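# Lay three sticks across posts above the blue disc

## Task

The arm bases sit on the tabletop at these scene-frame spots (metres), with yaw measured in degrees counter-clockwise from +x: arm1 x=+0.62 y=+0.00 z=+0.72 yaw +180; arm2 x=-0.31 y=+0.54 z=+0.72 yaw -60; arm3 x=-0.31 y=-0.54 z=+0.72 yaw +60. Place all three sticks so that each stick's axis, taken between its two ends, crosses above the blue disc painted on the table. When finished, no stick may rest on the table, and every post must still be standing close to its original spot. You may use any number of the arms. Anything held in place only by a robot at the end does not count, so open the grippers and pull the arms away before finishing.

## Robot and tools

Setup: three identical i2rt Big YAM arms, named arm1, arm2 and arm3, are fixed to one table. Each has six revolute joints, a two-finger gripper and a wrist camera. Two more cameras, cam_high and cam_low, are fixed in the room. The hand reaches roughly 1.0 m out from the joint1 axis. The joints move at different speeds, so the path between two postures can curve outward unexpectedly. Look out for collisions between arms.

Frame: every position is in one scene frame. Its origin is on the floor, +z is up, and the tabletop is near z=0.72. The hand point lies halfway between the fingertips. The hand's z axis points along the fingers, and the fingers open and close along its y axis. The task lists the base positions and yaws.

Tool execute_actions: argument "actions" is a list holding one action or none. The action is an object keyed by arm name. Each arm's value is {"joints": {...}} with any subset of joint1_rad, joint2_rad, joint3_rad, joint4_rad, joint5_rad, joint6_rad (radians) and gripper_m (metres). These are absolute joint targets, not offsets. Each arm gets its own object, and all named motions start together. Ranges, with the tolerance counted as reached:
joint1_rad -2.879 to 2.879 (±0.045): turns the arm about its base, positive is counter-clockwise seen from above, and 0 points along the base's facing.
joint2_rad 0 to 3.141 (±0.14): shoulder. At 0 the upper arm lies roughly level pointing back, and increasing values raise it and then carry it forward.
joint3_rad 0 to 3.019 (±0.09): elbow. 0 is fully folded and larger values open it.
joint4_rad -1.692 to 1.57 (±0.055): hand pitch, positive tilts the fingers up.
joint5_rad -1.57 to 1.57 (±0.03): sideways hand swing, positive toward the arm's right.
joint6_rad -2.094 to 2.094 (±0.035): hand roll, positive is clockwise seen from behind the hand.
gripper_m 0 to 0.093 (±0.003): the distance between the fingertips. Each finger pad pushes with roughly 50 to 62 N at most.
A single action lasts at most 15 s. If the call has an unknown key or a value outside a range, the whole call is rejected and nothing moves. A joint or arm left out may still be driving toward an earlier target. Example: {"arm1": {"joints": {"gripper_m": 0.05}}, "arm2": {"joints": {"joint1_rad": 0.3}}}. The optional "cameras" argument lists which images to return, from arm1_cam_wrist, arm2_cam_wrist, arm3_cam_wrist, cam_high, cam_low or "all". Leaving it out, or passing null, gives every camera, and [] gives none. The result reports each arm's state, and its "pictures" line names the returned images in order. An empty actions list only observes.

Tool wait: seconds, 0 to 10. It sends no new commands and returns the same report as an empty action.

Tool zoom_image: camera (one of the five names) and region [x0, y0, x1, y1] in pixels of that camera's most recent full image. The origin is the top-left corner, and the region can be at most 504 by 504.

Tool finished_scene: scene, an integer giving the number of the current scene. It ends that scene for good, and the result states whether the goal was met. The goal must still hold after the robot has kept the last command.

Reading results: joint_positions gives the actual angles. joint_status says how each commanded motion ended. off_target: the joint stopped short and may still be pushing. contact_stop or time_out: the joint holds where it stopped. After a time_out, though, the joint can keep a target within 0.375, 0.375, 0.113, 0.225, 0.075, 0.3 rad (joints 1 to 6) of its position and go on pushing, and it will continue by itself if the obstruction clears. To release that push, send its reported position back as the target. "joint command not followed" (often with a cause line) means the self/inter-arm clearance check blocked that arm's joint targets, and those joints show not_followed. The gripper part of the same action still runs. A blocked arm may retry the old targets on every later action. on_its_own lists what this call did not command, and "held at" gives the held target, not the current position. If a result reports a stop, any later execute_actions, wait or finished_scene calls in the same reply are skipped. A very small change from the current angle may not move a joint at all. A joint holding a load up slowly sags.

Cameras: a calibration is given for each camera (OpenCV model, K, D, T_world_to_cam mapping scene frame to camera). Fixed cameras can be off by up to about 2.3 degrees and 9 mm. Wrist camera poses are computed from joint readings, so they can be less accurate.

Hazards: the arms do not stop when they touch something and can press hard. A hard press between two robots ends the run. The clearance check ignores fingers, gripper housings and wrist cameras, and it may act too late. Holding loads or pushing heats the motors. A MOTOR HOT line appears at 85 °C, and at 100 °C an OVER-TEMPERATURE FAULT lets that whole arm go limp and fall, with its keys showing limit_stop_at_motor_heat. After that, resend the targets. The robot keeps its last command while you compose a reply, so long pauses under load add heat. Avoid dropping sticks, slamming, knocking posts over, or pushing anything off the work area, which ends the scene. Loose objects may sometimes get a small push from outside. Finish by opening the grippers and moving the arms clear.

Each tool is called after ">>>" as name([rows], argument=value, ...), one row to a line, values as JSON.

## Session

>>> execute_actions(actions=[])

Scene clock: 0.00 s.
Motor temperatures (°C, as the motors report them): arm1=[24 25 25 24 25 26] | arm2=[25 22 23 26 22 23] | arm3=[24 23 25 24 24 25]
arm1.joint_positions: joint1_rad=-0.354 joint2_rad=+0.490 joint3_rad=+1.400 joint4_rad=-1.192 joint5_rad=-0.063 joint6_rad=+0.201 gripper_m=+0.094
arm1.joint_status: not commanded
arm1.hand: x=+0.4421 y=+0.0651 z=+1.4088 quat_wxyz=(-0.030, +0.769, -0.216, -0.601) (m; scene frame)
arm2.joint_positions: joint1_rad=-0.055 joint2_rad=+0.472 joint3_rad=+1.385 joint4_rad=-1.452 joint5_rad=-0.217 joint6_rad=-0.045 gripper_m=+0.095
arm2.joint_status: not commanded
arm2.hand: x=-0.1944 y=+0.4204 z=+1.3597 quat_wxyz=(-0.462, -0.372, -0.784, +0.182) (m; scene frame)
arm3.joint_positions: joint1_rad=+0.440 joint2_rad=+0.567 joint3_rad=+1.335 joint4_rad=-1.183 joint5_rad=-0.182 joint6_rad=+0.223 gripper_m=+0.095
arm3.joint_status: not commanded
arm3.hand: x=-0.3088 y=-0.2968 z=+1.3737 quat_wxyz=(-0.296, +0.526, -0.650, -0.461) (m; scene frame)
pictures: arm1_cam_wrist, arm2_cam_wrist, arm3_cam_wrist, cam_high, cam_low
Images, in order (width x height): arm1_cam_wrist 616x616, arm2_cam_wrist 616x616, arm3_cam_wrist 616x616, cam_high 896x504, cam_low 896x504.

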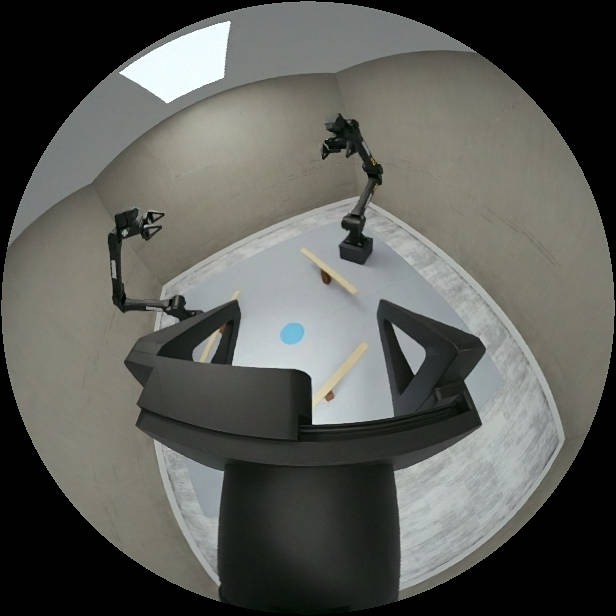

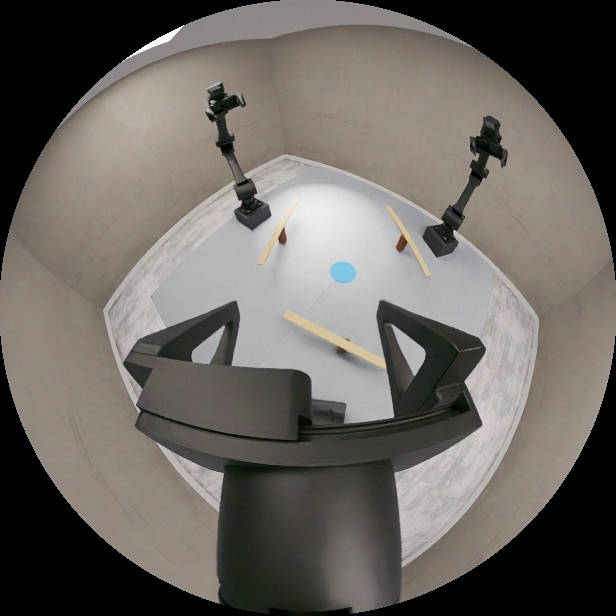

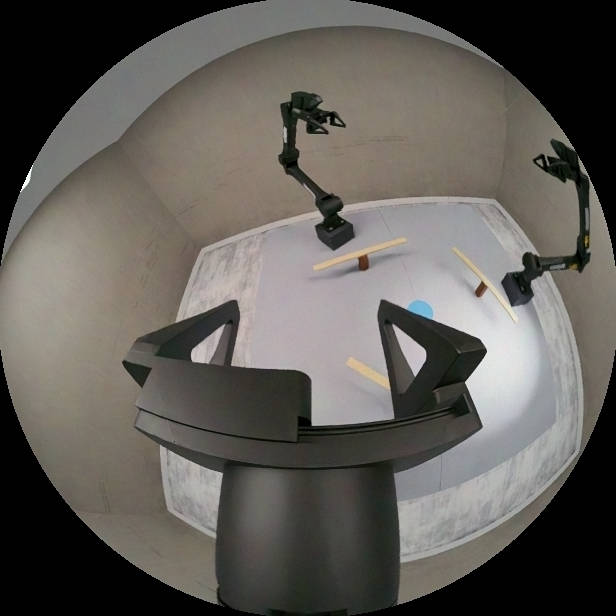

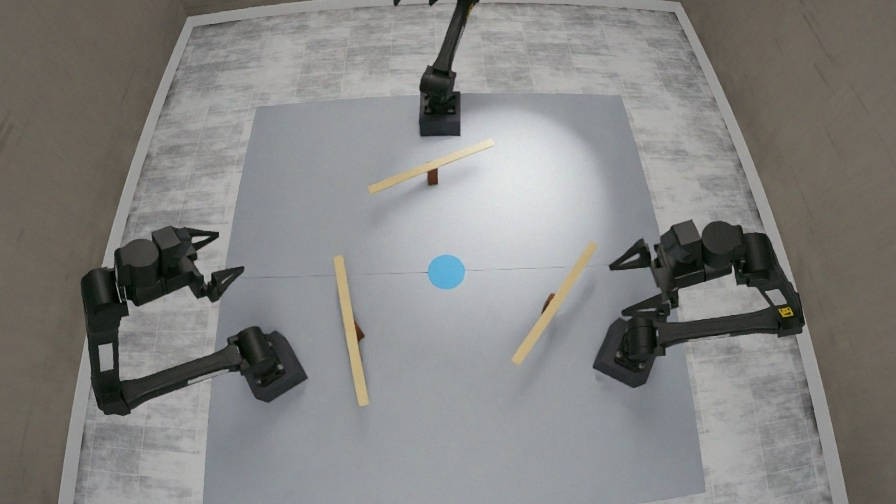

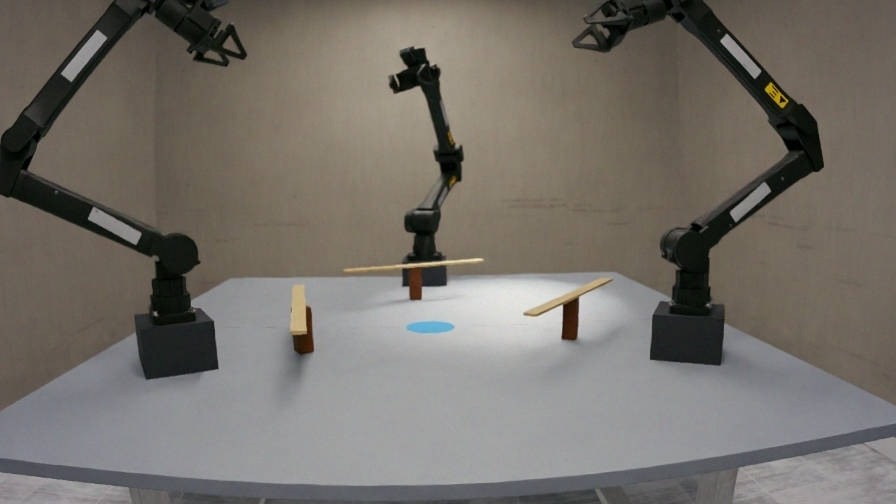

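>>> zoom_image(camera="cam_high", region=[230, 80, 680, 430])

>>> zoom_image(camera="cam_low", region=[250, 230, 650, 380])

Region (230, 80, 680, 430) of cam_high's 896x504 image, scaled by 1.120, with more detail than that image has.

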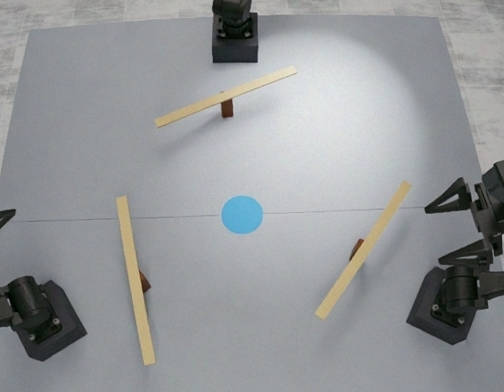

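Region (250, 230, 650, 380) of cam_low's 896x504 image, scaled by 1.260, with more detail than that image has; it fills the top 189 rows of this view, and the rest is white.

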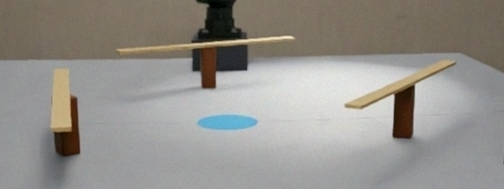

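>>> zoom_image(camera="cam_high", region=[360, 90, 510, 210])

>>> zoom_image(camera="cam_high", region=[240, 245, 410, 415])

>>> zoom_image(camera="cam_high", region=[500, 230, 670, 400])

>>> zoom_image(camera="cam_high", region=[410, 240, 480, 300])

>>> zoom_image(camera="cam_low", region=[270, 270, 370, 370])

>>> zoom_image(camera="cam_low", region=[510, 260, 630, 360])

>>> zoom_image(camera="cam_low", region=[335, 230, 495, 340])

Region (360, 90, 510, 210) of cam_high's 896x504 image, scaled by 3.360, with more detail than that image has; it fills the top 403 rows of this view, and the rest is white.

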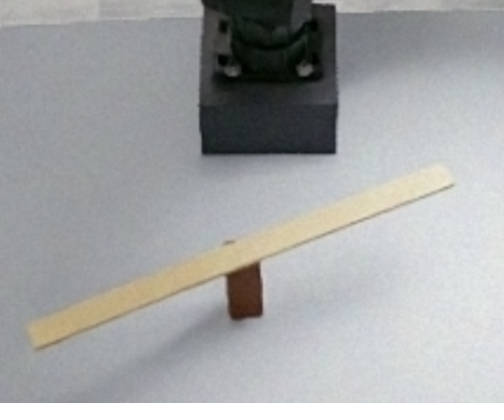

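Region (240, 245, 410, 415) of cam_high's 896x504 image, scaled by 2.965, with more detail than that image has.

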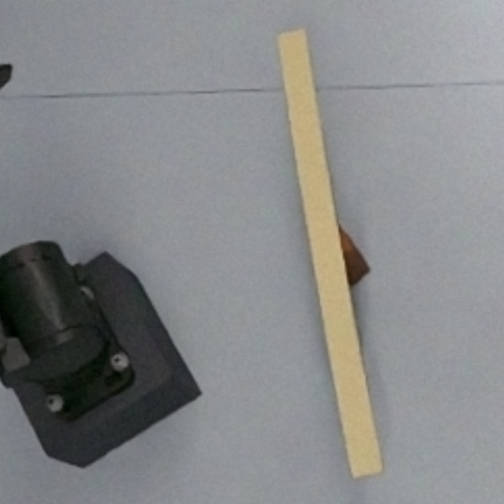

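Region (500, 230, 670, 400) of cam_high's 896x504 image, scaled by 2.965, with more detail than that image has.

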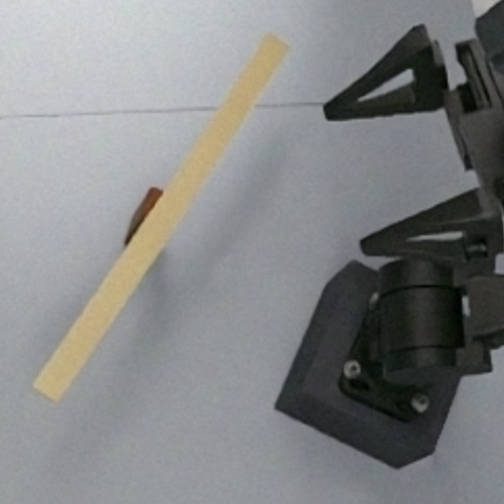

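Region (410, 240, 480, 300) of cam_high's 896x504 image, scaled by 7.200, with more detail than that image has; it fills the top 432 rows of this view, and the rest is white.

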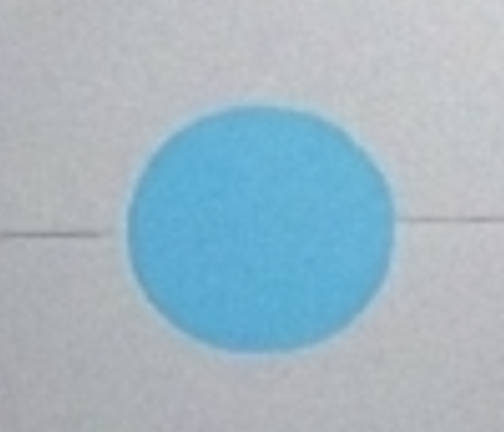

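Region (270, 270, 370, 370) of cam_low's 896x504 image, scaled by 5.040, with more detail than that image has.

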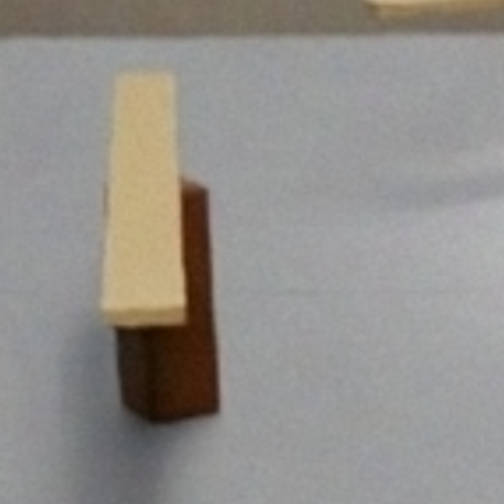

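Region (510, 260, 630, 360) of cam_low's 896x504 image, scaled by 4.200, with more detail than that image has.

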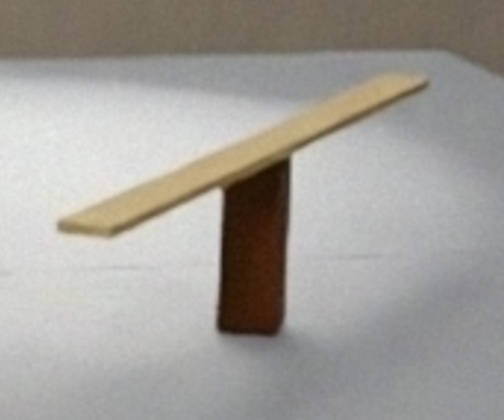

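Region (335, 230, 495, 340) of cam_low's 896x504 image, scaled by 3.150, with more detail than that image has; it fills the top 346 rows of this view, and the rest is white.

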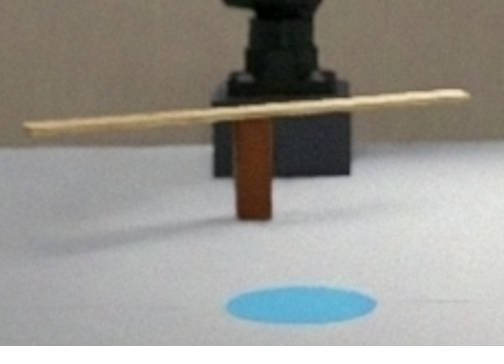

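>>> execute_actions([
  {"arm1":{"joints":{"joint2_rad":1.2}},"arm2":{"joints":{"joint3_rad":0.8}},"arm3":{"joints":{"joint4_rad":-1.65}}},
], cameras=[])

Scene clock: 6.50 s.
Motor temperatures (°C, as the motors report them): arm1=[24 25 26 24 25 26] | arm2=[25 22 24 26 22 23] | arm3=[24 23 26 24 24 25]
arm1.joint_positions: joint1_rad=-0.354 joint2_rad=+1.203 joint3_rad=+1.400 joint4_rad=-1.192 joint5_rad=-0.063 joint6_rad=+0.201 gripper_m=+0.094
arm1.joint_status: all done
arm1.hand: x=+0.1940 y=+0.1663 z=+1.1841 quat_wxyz=(+0.005, +0.919, -0.271, -0.286) (m; scene frame)
arm2.joint_positions: joint1_rad=-0.055 joint2_rad=+0.473 joint3_rad=+0.792 joint4_rad=-1.451 joint5_rad=-0.217 joint6_rad=-0.045 gripper_m=+0.095
arm2.joint_status: all done
arm2.hand: x=-0.1862 y=+0.3977 z=+1.0827 quat_wxyz=(-0.235, -0.451, -0.860, +0.029) (m; scene frame)
arm3.joint_positions: joint1_rad=+0.440 joint2_rad=+0.567 joint3_rad=+1.335 joint4_rad=-1.635 joint5_rad=-0.182 joint6_rad=+0.223 gripper_m=+0.095
arm3.joint_status: all done
arm3.hand: x=-0.3165 y=-0.3621 z=+1.2867 quat_wxyz=(-0.156, +0.571, -0.741, -0.317) (m; scene frame)
pictures: none
No camera images: the call's "cameras" was empty. Leave "cameras" out to get every camera's image.

>>> execute_actions([
  {"arm1":{"joints":{"joint1_rad":0.239,"joint2_rad":1.077,"joint3_rad":0.632,"joint4_rad":-1.126,"joint5_rad":0,"joint6_rad":1.37}},"arm2":{"joints":{"joint1_rad":-0.443,"joint2_rad":1.15,"joint3_rad":0.684,"joint4_rad":-1.105,"joint5_rad":0,"joint6_rad":-1.68}},"arm3":{"joints":{"joint1_rad":-0.40,"joint2_rad":1.182,"joint3_rad":0.709,"joint4_rad":-1.098,"joint5_rad":0,"joint6_rad":-1.86}}},
])

Scene clock: 13.57 s.
Motor temperatures (°C, as the motors report them): arm1=[24 25 27 24 25 26] | arm2=[25 22 25 26 22 23] | arm3=[24 23 26 24 24 25]
arm1.joint_positions: joint1_rad=+0.235 joint2_rad=+1.087 joint3_rad=+0.634 joint4_rad=-1.127 joint5_rad=-0.001 joint6_rad=+1.356 gripper_m=+0.094
arm1.joint_status: all done
arm1.hand: x=+0.3782 y=-0.0480 z=+0.8916 quat_wxyz=(+0.000, +0.837, -0.547, +0.004) (m; scene frame)
arm2.joint_positions: joint1_rad=-0.440 joint2_rad=+1.147 joint3_rad=+0.681 joint4_rad=-1.114 joint5_rad=-0.002 joint6_rad=-1.668 gripper_m=+0.095
arm2.joint_status: all done
arm2.hand: x=-0.2761 y=+0.2723 z=+0.9063 quat_wxyz=(+0.006, +0.110, -0.994, -0.003) (m; scene frame)
arm3.joint_positions: joint1_rad=-0.396 joint2_rad=+1.192 joint3_rad=+0.703 joint4_rad=-1.113 joint5_rad=+0.000 joint6_rad=-1.850 gripper_m=+0.095
arm3.joint_status: all done
arm3.hand: x=-0.0881 y=-0.3735 z=+0.8940 quat_wxyz=(+0.017, +0.947, -0.321, -0.016) (m; scene frame)
pictures: arm1_cam_wrist, arm2_cam_wrist, arm3_cam_wrist, cam_high, cam_low
camera_calibration (this result's frames):
arm1_cam_wrist: T_world_to_cam=[[0.915065, 0.403246, 0.00694774, -0.337114], [0.320217, -0.736909, 0.595336, -0.682909], [0.245187, -0.542547, -0.803447, 0.722298], [0, 0, 0, 1]] pos_world=[0.350062, 0.0245781, 0.98923]
arm2_cam_wrist: T_world_to_cam=[[0.209425, -0.977809, -0.00555251, 0.329211], [-0.78987, -0.172514, 0.58851, -0.699672], [-0.576409, -0.118863, -0.808471, 0.731856], [0, 0, 0, 1]] pos_world=[-0.199747, 0.288193, 1.00528]
arm3_cam_wrist: T_world_to_cam=[[0.600289, 0.798867, -0.0382633, 0.382132], [0.669635, -0.47587, 0.570208, -0.624168], [0.437312, -0.367912, -0.820609, 0.759143], [0, 0, 0, 1]] pos_world=[-0.143408, -0.322997, 0.993487]
Images, in order (width x height): arm1_cam_wrist 616x616, arm2_cam_wrist 616x616, arm3_cam_wrist 616x616, cam_high 896x504, cam_low 896x504.

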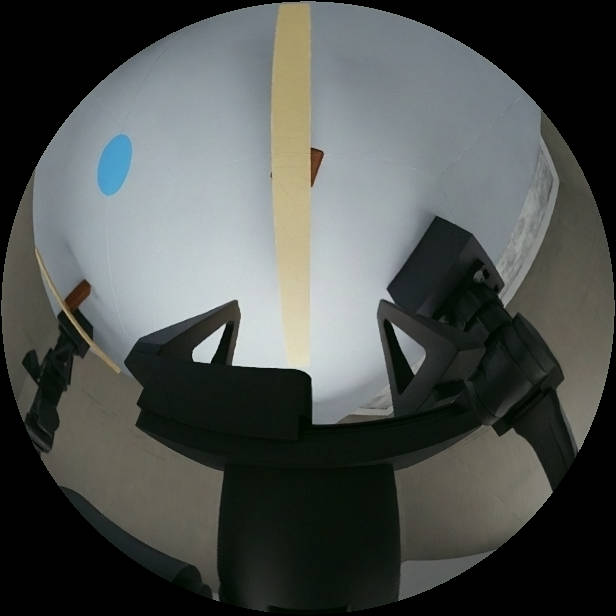

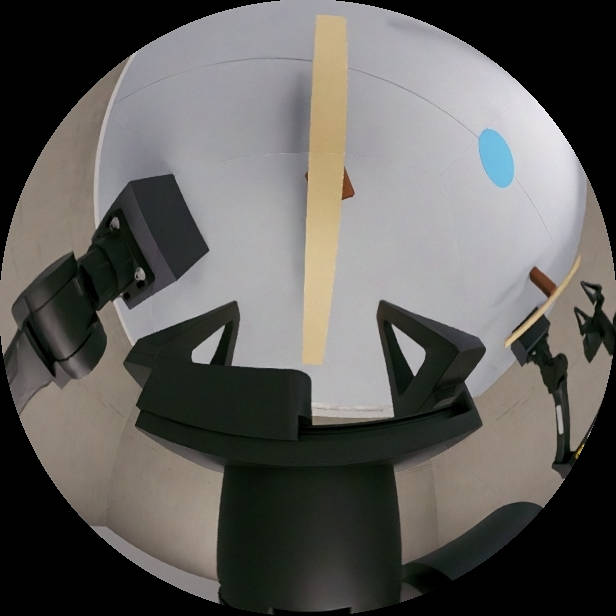

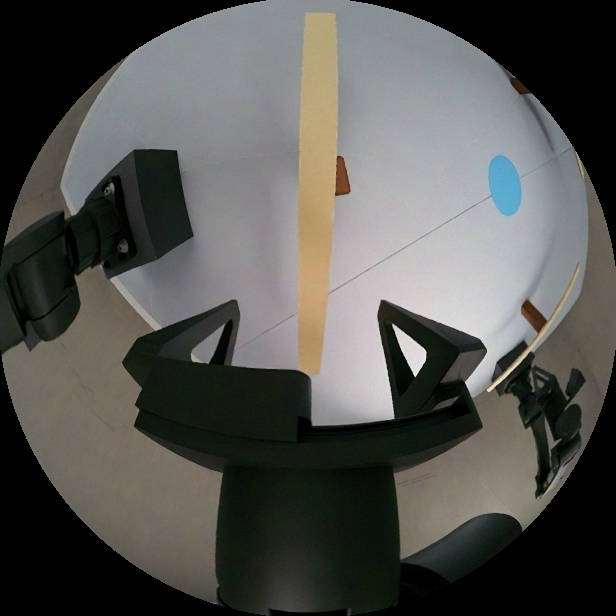

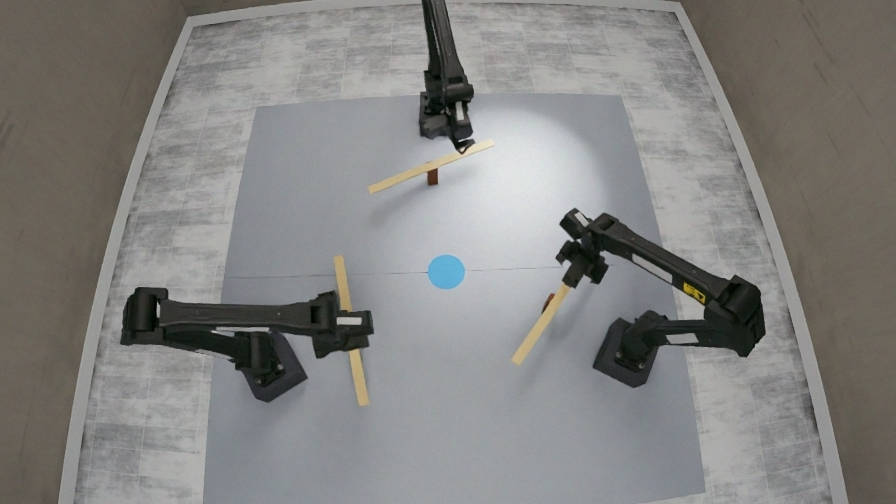

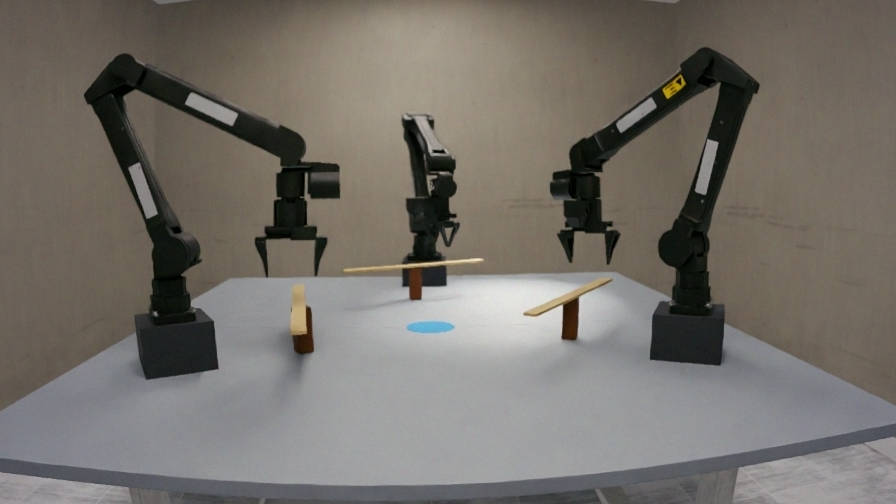

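>>> zoom_image(camera="arm1_cam_wrist", region=[210, 130, 410, 390])

>>> zoom_image(camera="arm2_cam_wrist", region=[210, 130, 410, 390])

>>> zoom_image(camera="arm3_cam_wrist", region=[210, 130, 410, 390])

Region (210, 130, 410, 390) of arm1_cam_wrist's 616x616 image, scaled by 1.938, with more detail than that image has; it fills the left 388 columns of this view, and the rest is white.

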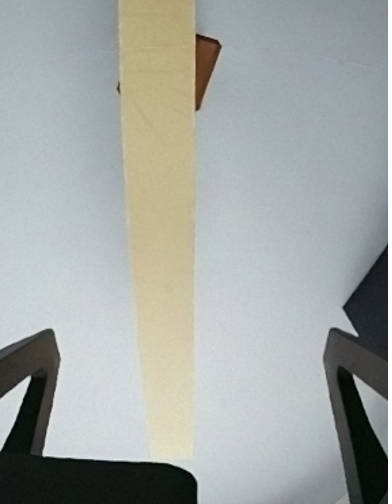

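Region (210, 130, 410, 390) of arm2_cam_wrist's 616x616 image, scaled by 1.938, with more detail than that image has; it fills the left 388 columns of this view, and the rest is white.

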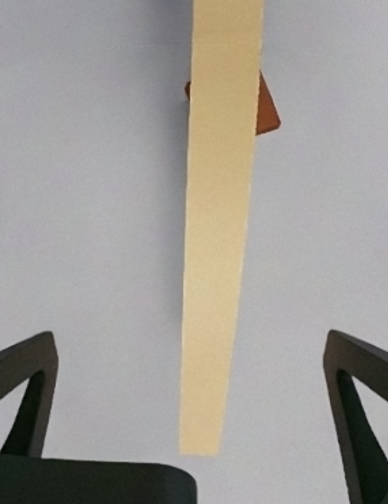

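Region (210, 130, 410, 390) of arm3_cam_wrist's 616x616 image, scaled by 1.938, with more detail than that image has; it fills the left 388 columns of this view, and the rest is white.

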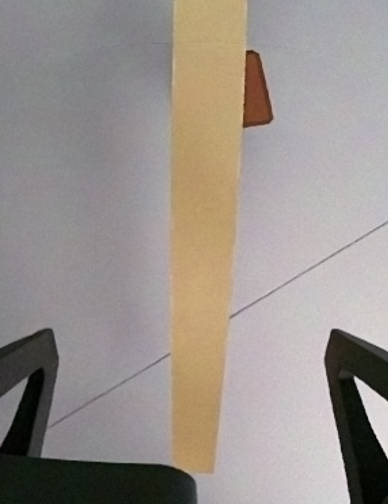

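>>> execute_actions([
  {"arm1":{"joints":{"joint2_rad":1.213,"joint3_rad":0.583,"joint4_rad":-0.941}},"arm2":{"joints":{"joint2_rad":1.294,"joint3_rad":0.613,"joint4_rad":-0.89,"joint6_rad":-1.63}},"arm3":{"joints":{"joint2_rad":1.275,"joint3_rad":0.616,"joint4_rad":-0.912,"joint6_rad":-1.805}}},
], cameras=["arm1_cam_wrist","arm2_cam_wrist","arm3_cam_wrist"])

Scene clock: 17.10 s.
Motor temperatures (°C, as the motors report them): arm1=[24 25 27 24 25 26] | arm2=[25 22 25 26 22 23] | arm3=[24 23 26 24 24 25]
arm1.joint_positions: joint1_rad=+0.235 joint2_rad=+1.220 joint3_rad=+0.587 joint4_rad=-0.950 joint5_rad=-0.001 joint6_rad=+1.356 gripper_m=+0.094
arm1.joint_status: all done
arm1.hand: x=+0.3647 y=-0.0509 z=+0.8451 quat_wxyz=(-0.001, +0.837, -0.547, +0.005) (m; scene frame)
arm2.joint_positions: joint1_rad=-0.440 joint2_rad=+1.301 joint3_rad=+0.606 joint4_rad=-0.899 joint5_rad=-0.002 joint6_rad=-1.642 gripper_m=+0.095
arm2.joint_status: all done
arm2.hand: x=-0.2762 y=+0.2654 z=+0.8432 quat_wxyz=(+0.007, +0.097, -0.995, -0.010) (m; scene frame)
arm3.joint_positions: joint1_rad=-0.396 joint2_rad=+1.281 joint3_rad=+0.607 joint4_rad=-0.927 joint5_rad=+0.000 joint6_rad=-1.815 gripper_m=+0.095
arm3.joint_status: all done
arm3.hand: x=-0.0927 y=-0.3766 z=+0.8405 quat_wxyz=(+0.017, +0.941, -0.338, -0.016) (m; scene frame)
pictures: arm1_cam_wrist, arm2_cam_wrist, arm3_cam_wrist
camera_calibration (this result's frames):
arm1_cam_wrist: T_world_to_cam=[[0.915194, 0.402901, 0.00955779, -0.325545], [0.318382, -0.737343, 0.595783, -0.65276], [0.247089, -0.542214, -0.803088, 0.685738], [0, 0, 0, 1]] pos_world=[0.336326, 0.021671, 0.942723]
arm2_cam_wrist: T_world_to_cam=[[0.184132, -0.982688, -0.0204719, 0.329065], [-0.79288, -0.160811, 0.587776, -0.667069], [-0.580893, -0.0919964, -0.808765, 0.671859], [0, 0, 0, 1]] pos_world=[-0.199219, 0.277905, 0.9422]
arm3_cam_wrist: T_world_to_cam=[[0.628287, 0.777061, -0.0378306, 0.379325], [0.651382, -0.498836, 0.571719, -0.603561], [0.42539, -0.383846, -0.819577, 0.70813], [0, 0, 0, 1]] pos_world=[-0.146408, -0.324024, 0.939784]
Images, in order (width x height): arm1_cam_wrist 616x616, arm2_cam_wrist 616x616, arm3_cam_wrist 616x616.

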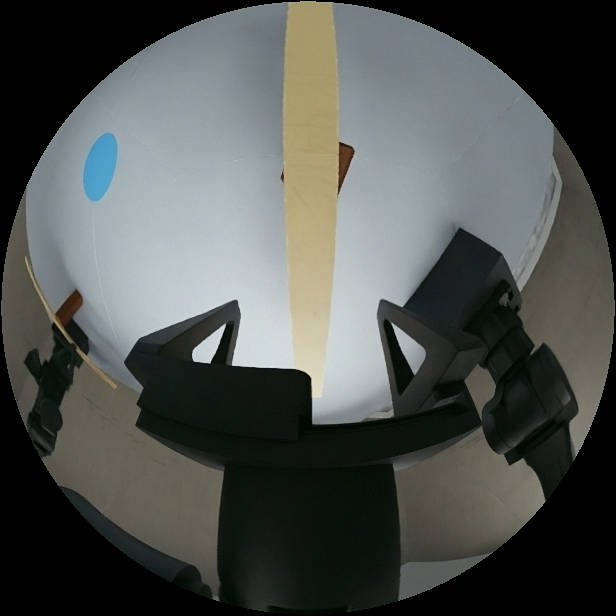

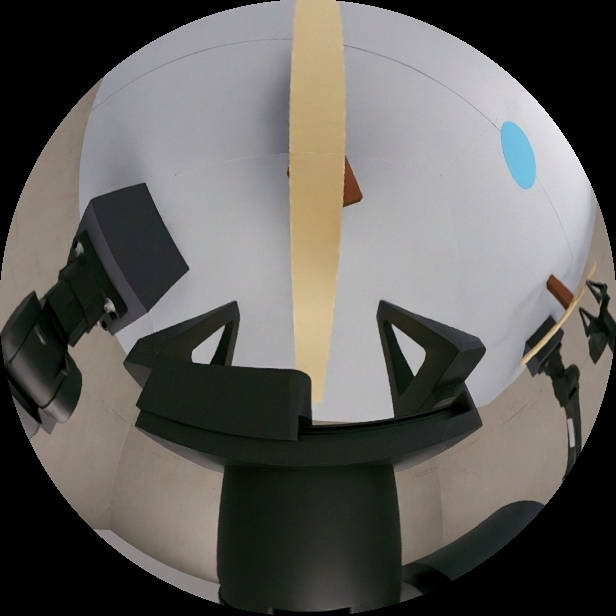

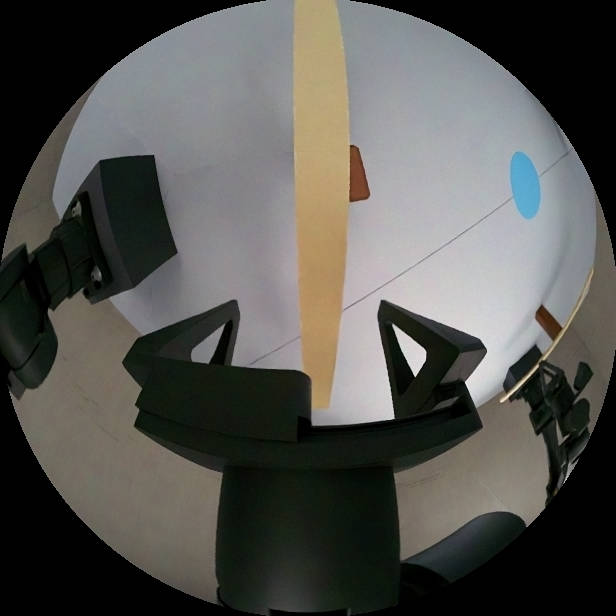

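>>> execute_actions([
  {"arm1":{"joints":{"joint2_rad":1.291,"joint3_rad":0.537,"joint4_rad":-0.817}},"arm2":{"joints":{"joint2_rad":1.368,"joint3_rad":0.575,"joint4_rad":-0.755}},"arm3":{"joints":{"joint2_rad":1.345,"joint3_rad":0.58,"joint4_rad":-0.77}}},
], cameras=["arm1_cam_wrist","arm2_cam_wrist","arm3_cam_wrist","cam_low"])

Scene clock: 18.17 s.
Motor temperatures (°C, as the motors report them): arm1=[24 25 27 24 25 26] | arm2=[25 22 25 26 22 23] | arm3=[24 23 26 24 24 25]
arm1.joint_positions: joint1_rad=+0.235 joint2_rad=+1.292 joint3_rad=+0.539 joint4_rad=-0.826 joint5_rad=-0.001 joint6_rad=+1.356 gripper_m=+0.094
arm1.joint_status: all done
arm1.hand: x=+0.3653 y=-0.0509 z=+0.8136 quat_wxyz=(+0.000, +0.837, -0.547, +0.003) (m; scene frame)
arm2.joint_positions: joint1_rad=-0.440 joint2_rad=+1.364 joint3_rad=+0.572 joint4_rad=-0.764 joint5_rad=-0.002 joint6_rad=-1.642 gripper_m=+0.095
arm2.joint_status: all done
arm2.hand: x=-0.2754 y=+0.2567 z=+0.8174 quat_wxyz=(+0.006, +0.097, -0.995, +0.009) (m; scene frame)
arm3.joint_positions: joint1_rad=-0.396 joint2_rad=+1.345 joint3_rad=+0.579 joint4_rad=-0.786 joint5_rad=+0.000 joint6_rad=-1.814 gripper_m=+0.095
arm3.joint_status: all done
arm3.hand: x=-0.0823 y=-0.3687 z=+0.8158 quat_wxyz=(-0.003, +0.941, -0.338, -0.002) (m; scene frame)
pictures: arm1_cam_wrist, arm2_cam_wrist, arm3_cam_wrist, cam_low
camera_calibration (this result's frames):
arm1_cam_wrist: T_world_to_cam=[[0.91523, 0.402894, 0.00545981, -0.322433], [0.320822, -0.736856, 0.595077, -0.634456], [0.243776, -0.542881, -0.80365, 0.661939], [0, 0, 0, 1]] pos_world=[0.337283, 0.0217578, 0.911278]
arm2_cam_wrist: T_world_to_cam=[[0.184296, -0.982713, 0.0176011, 0.2888], [-0.79562, -0.138647, 0.589717, -0.660784], [-0.577082, -0.122686, -0.807418, 0.658451], [0, 0, 0, 1]] pos_world=[-0.198978, 0.272975, 0.916237]
arm3_cam_wrist: T_world_to_cam=[[0.629375, 0.777035, 0.0101728, 0.326609], [0.628038, -0.516314, 0.582227, -0.609211], [0.457664, -0.36005, -0.812962, 0.692516], [0, 0, 0, 1]] pos_world=[-0.139891, -0.31899, 0.914366]
Images, in order (width x height): arm1_cam_wrist 616x616, arm2_cam_wrist 616x616, arm3_cam_wrist 616x616, cam_low 896x504.

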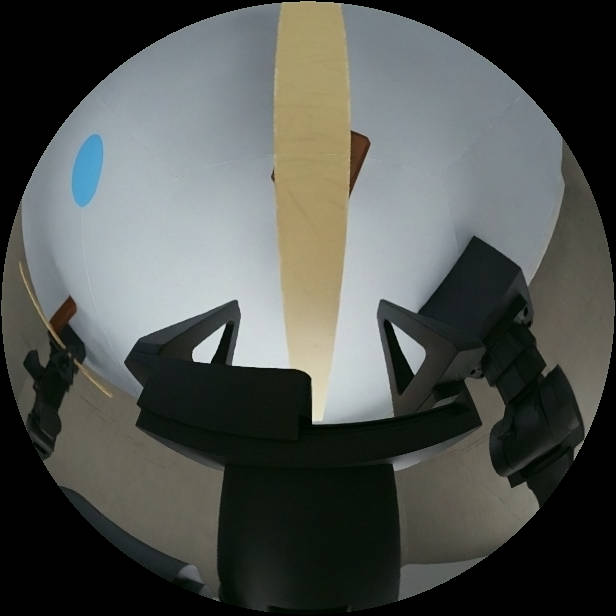

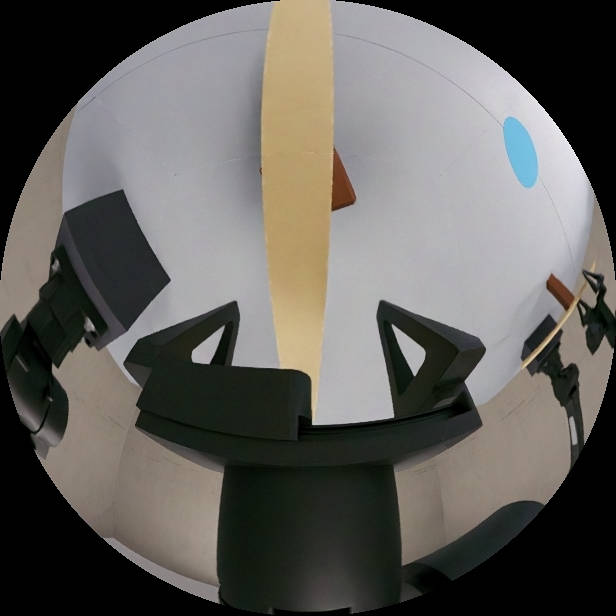

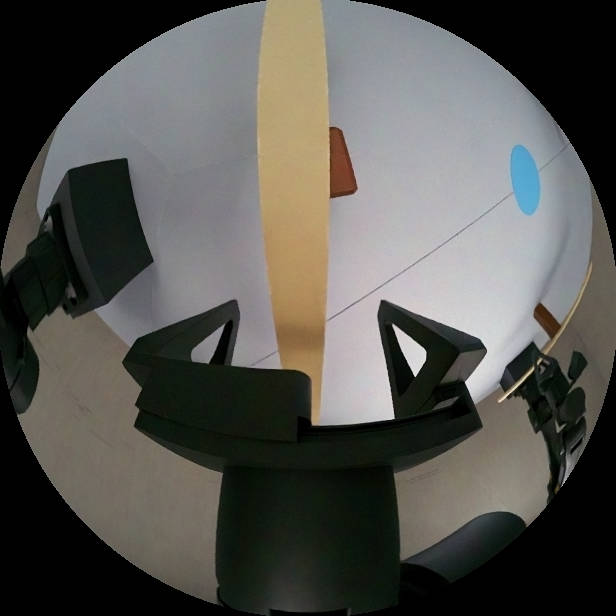

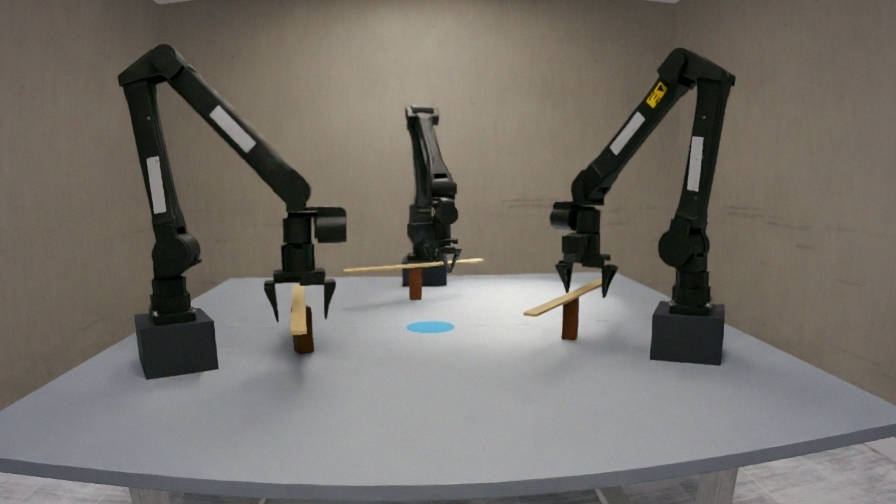

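>>> execute_actions([
  {"arm1":{"joints":{"joint2_rad":1.31,"joint3_rad":0.53,"joint4_rad":-0.797,"gripper_m":0.06}},"arm2":{"joints":{"joint2_rad":1.39,"joint3_rad":0.556,"joint4_rad":-0.732,"gripper_m":0.06}},"arm3":{"joints":{"joint2_rad":1.36,"joint3_rad":0.552,"joint4_rad":-0.735,"gripper_m":0.06}}},
], cameras=["arm1_cam_wrist","arm2_cam_wrist","arm3_cam_wrist"])

Scene clock: 19.43 s.
Motor temperatures (°C, as the motors report them): arm1=[24 25 27 24 25 26] | arm2=[25 22 25 26 22 23] | arm3=[24 23 26 24 24 25]
arm1.joint_positions: joint1_rad=+0.235 joint2_rad=+1.299 joint3_rad=+0.539 joint4_rad=-0.806 joint5_rad=-0.001 joint6_rad=+1.356 gripper_m=+0.060
arm1.joint_status: all done
arm1.hand: x=+0.3614 y=-0.0517 z=+0.8119 quat_wxyz=(+0.005, +0.837, -0.547, -0.001) (m; scene frame)
arm2.joint_positions: joint1_rad=-0.440 joint2_rad=+1.377 joint3_rad=+0.555 joint4_rad=-0.741 joint5_rad=-0.002 joint6_rad=-1.641 gripper_m=+0.060
arm2.joint_status: all done
arm2.hand: x=-0.2762 y=+0.2617 z=+0.8096 quat_wxyz=(+0.006, +0.097, -0.995, +0.005) (m; scene frame)
arm3.joint_positions: joint1_rad=-0.396 joint2_rad=+1.352 joint3_rad=+0.552 joint4_rad=-0.751 joint5_rad=+0.000 joint6_rad=-1.814 gripper_m=+0.060
arm3.joint_status: all done
arm3.hand: x=-0.0874 y=-0.3724 z=+0.8070 quat_wxyz=(-0.004, +0.941, -0.338, -0.001) (m; scene frame)
pictures: arm1_cam_wrist, arm2_cam_wrist, arm3_cam_wrist
camera_calibration (this result's frames):
arm1_cam_wrist: T_world_to_cam=[[0.915238, 0.402855, -0.00683448, -0.308607], [0.328123, -0.735398, 0.592895, -0.633606], [0.233824, -0.544883, -0.805251, 0.665926], [0, 0, 0, 1]] pos_world=[0.33464, 0.0212226, 0.909791]
arm2_cam_wrist: T_world_to_cam=[[0.183837, -0.982898, 0.0107541, 0.299435], [-0.795192, -0.142281, 0.589428, -0.654783], [-0.577817, -0.11691, -0.807749, 0.650913], [0, 0, 0, 1]] pos_world=[-0.199616, 0.277249, 0.908502]
arm3_cam_wrist: T_world_to_cam=[[0.629667, 0.776783, 0.011279, 0.331826], [0.627303, -0.516954, 0.582451, -0.6033], [0.458269, -0.359674, -0.812788, 0.686432], [0, 0, 0, 1]] pos_world=[-0.145058, -0.322743, 0.905573]
Images, in order (width x height): arm1_cam_wrist 616x616, arm2_cam_wrist 616x616, arm3_cam_wrist 616x616.

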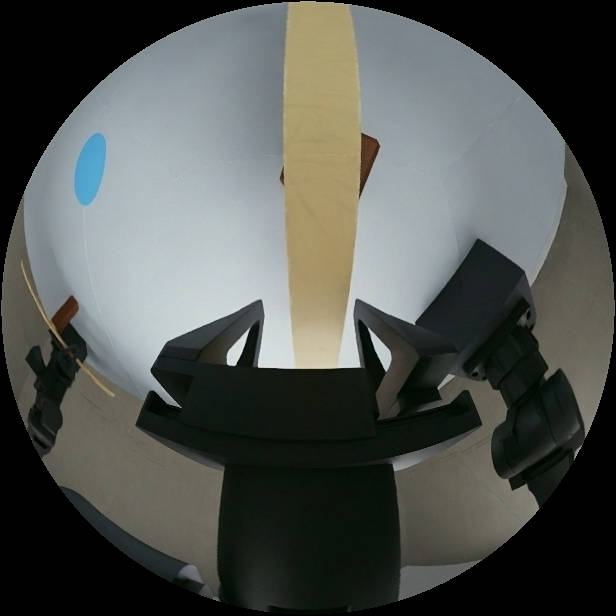

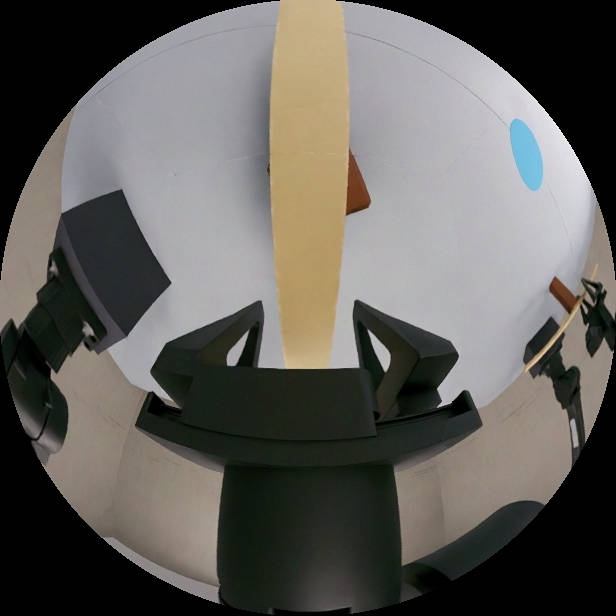

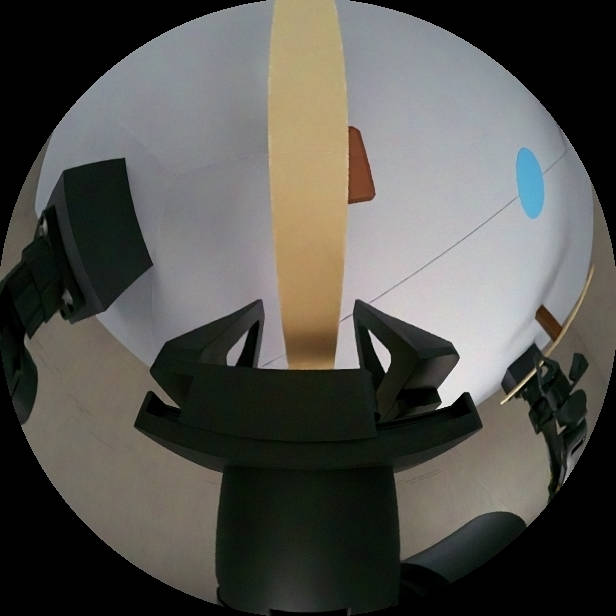

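>>> execute_actions([
  {"arm1":{"joints":{"joint4_rad":-0.835,"gripper_m":0.02}},"arm2":{"joints":{"gripper_m":0.02}},"arm3":{"joints":{"gripper_m":0.02}}},
], cameras=["arm1_cam_wrist","cam_low"])

Scene clock: 22.23 s.
Motor temperatures (°C, as the motors report them): arm1=[24 25 27 24 25 26] | arm2=[25 22 25 26 22 23] | arm3=[24 23 26 24 24 25]
arm1.joint_positions: joint1_rad=+0.235 joint2_rad=+1.299 joint3_rad=+0.538 joint4_rad=-0.825 joint5_rad=-0.001 joint6_rad=+1.358 gripper_m=+0.027
arm1.joint_status: gripper_m off_target (ended at +0.027, target +0.020); the others done
arm1.hand: x=+0.3666 y=-0.0506 z=+0.8116 quat_wxyz=(-0.003, +0.836, -0.548, +0.006) (m; scene frame)
arm2.joint_positions: joint1_rad=-0.440 joint2_rad=+1.377 joint3_rad=+0.555 joint4_rad=-0.741 joint5_rad=-0.001 joint6_rad=-1.640 gripper_m=+0.027
arm2.joint_status: gripper_m off_target (ended at +0.027, target +0.020)
arm2.hand: x=-0.2762 y=+0.2615 z=+0.8096 quat_wxyz=(+0.006, +0.096, -0.995, +0.006) (m; scene frame)
arm3.joint_positions: joint1_rad=-0.396 joint2_rad=+1.352 joint3_rad=+0.552 joint4_rad=-0.751 joint5_rad=+0.000 joint6_rad=-1.812 gripper_m=+0.027
arm3.joint_status: gripper_m off_target (ended at +0.027, target +0.020)
arm3.hand: x=-0.0873 y=-0.3723 z=+0.8070 quat_wxyz=(-0.004, +0.941, -0.339, -0.001) (m; scene frame)
pictures: arm1_cam_wrist, cam_low
camera_calibration (this result's frames):
arm1_cam_wrist: T_world_to_cam=[[0.915765, 0.401506, 0.0129216, -0.330054], [0.315256, -0.738236, 0.59634, -0.632584], [0.248973, -0.542034, -0.802628, 0.6575], [0, 0, 0, 1]] pos_world=[0.337978, 0.02191, 0.909228]
Images, in order (width x height): arm1_cam_wrist 616x616, cam_low 896x504.

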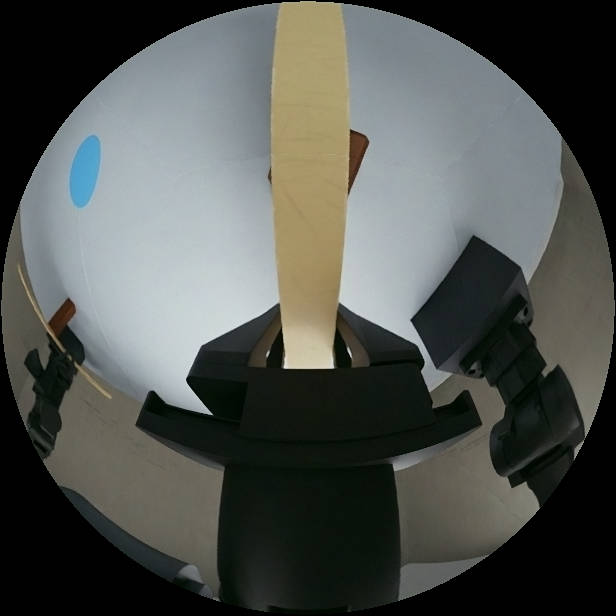

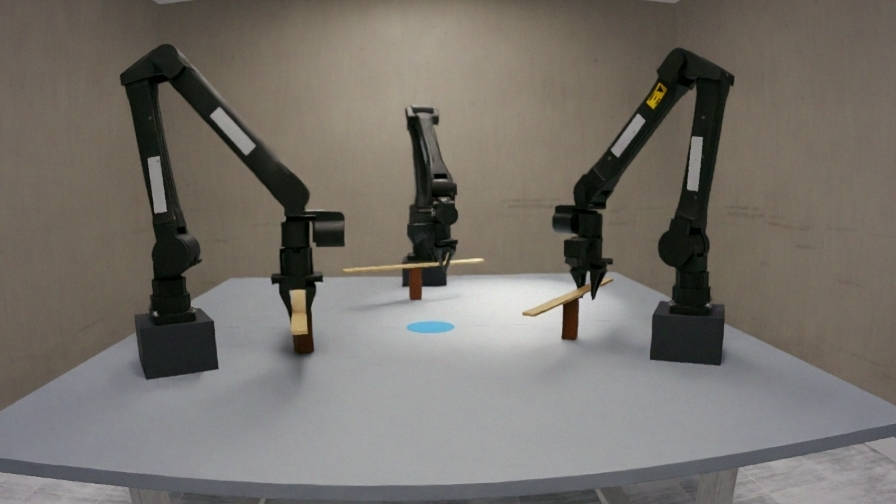

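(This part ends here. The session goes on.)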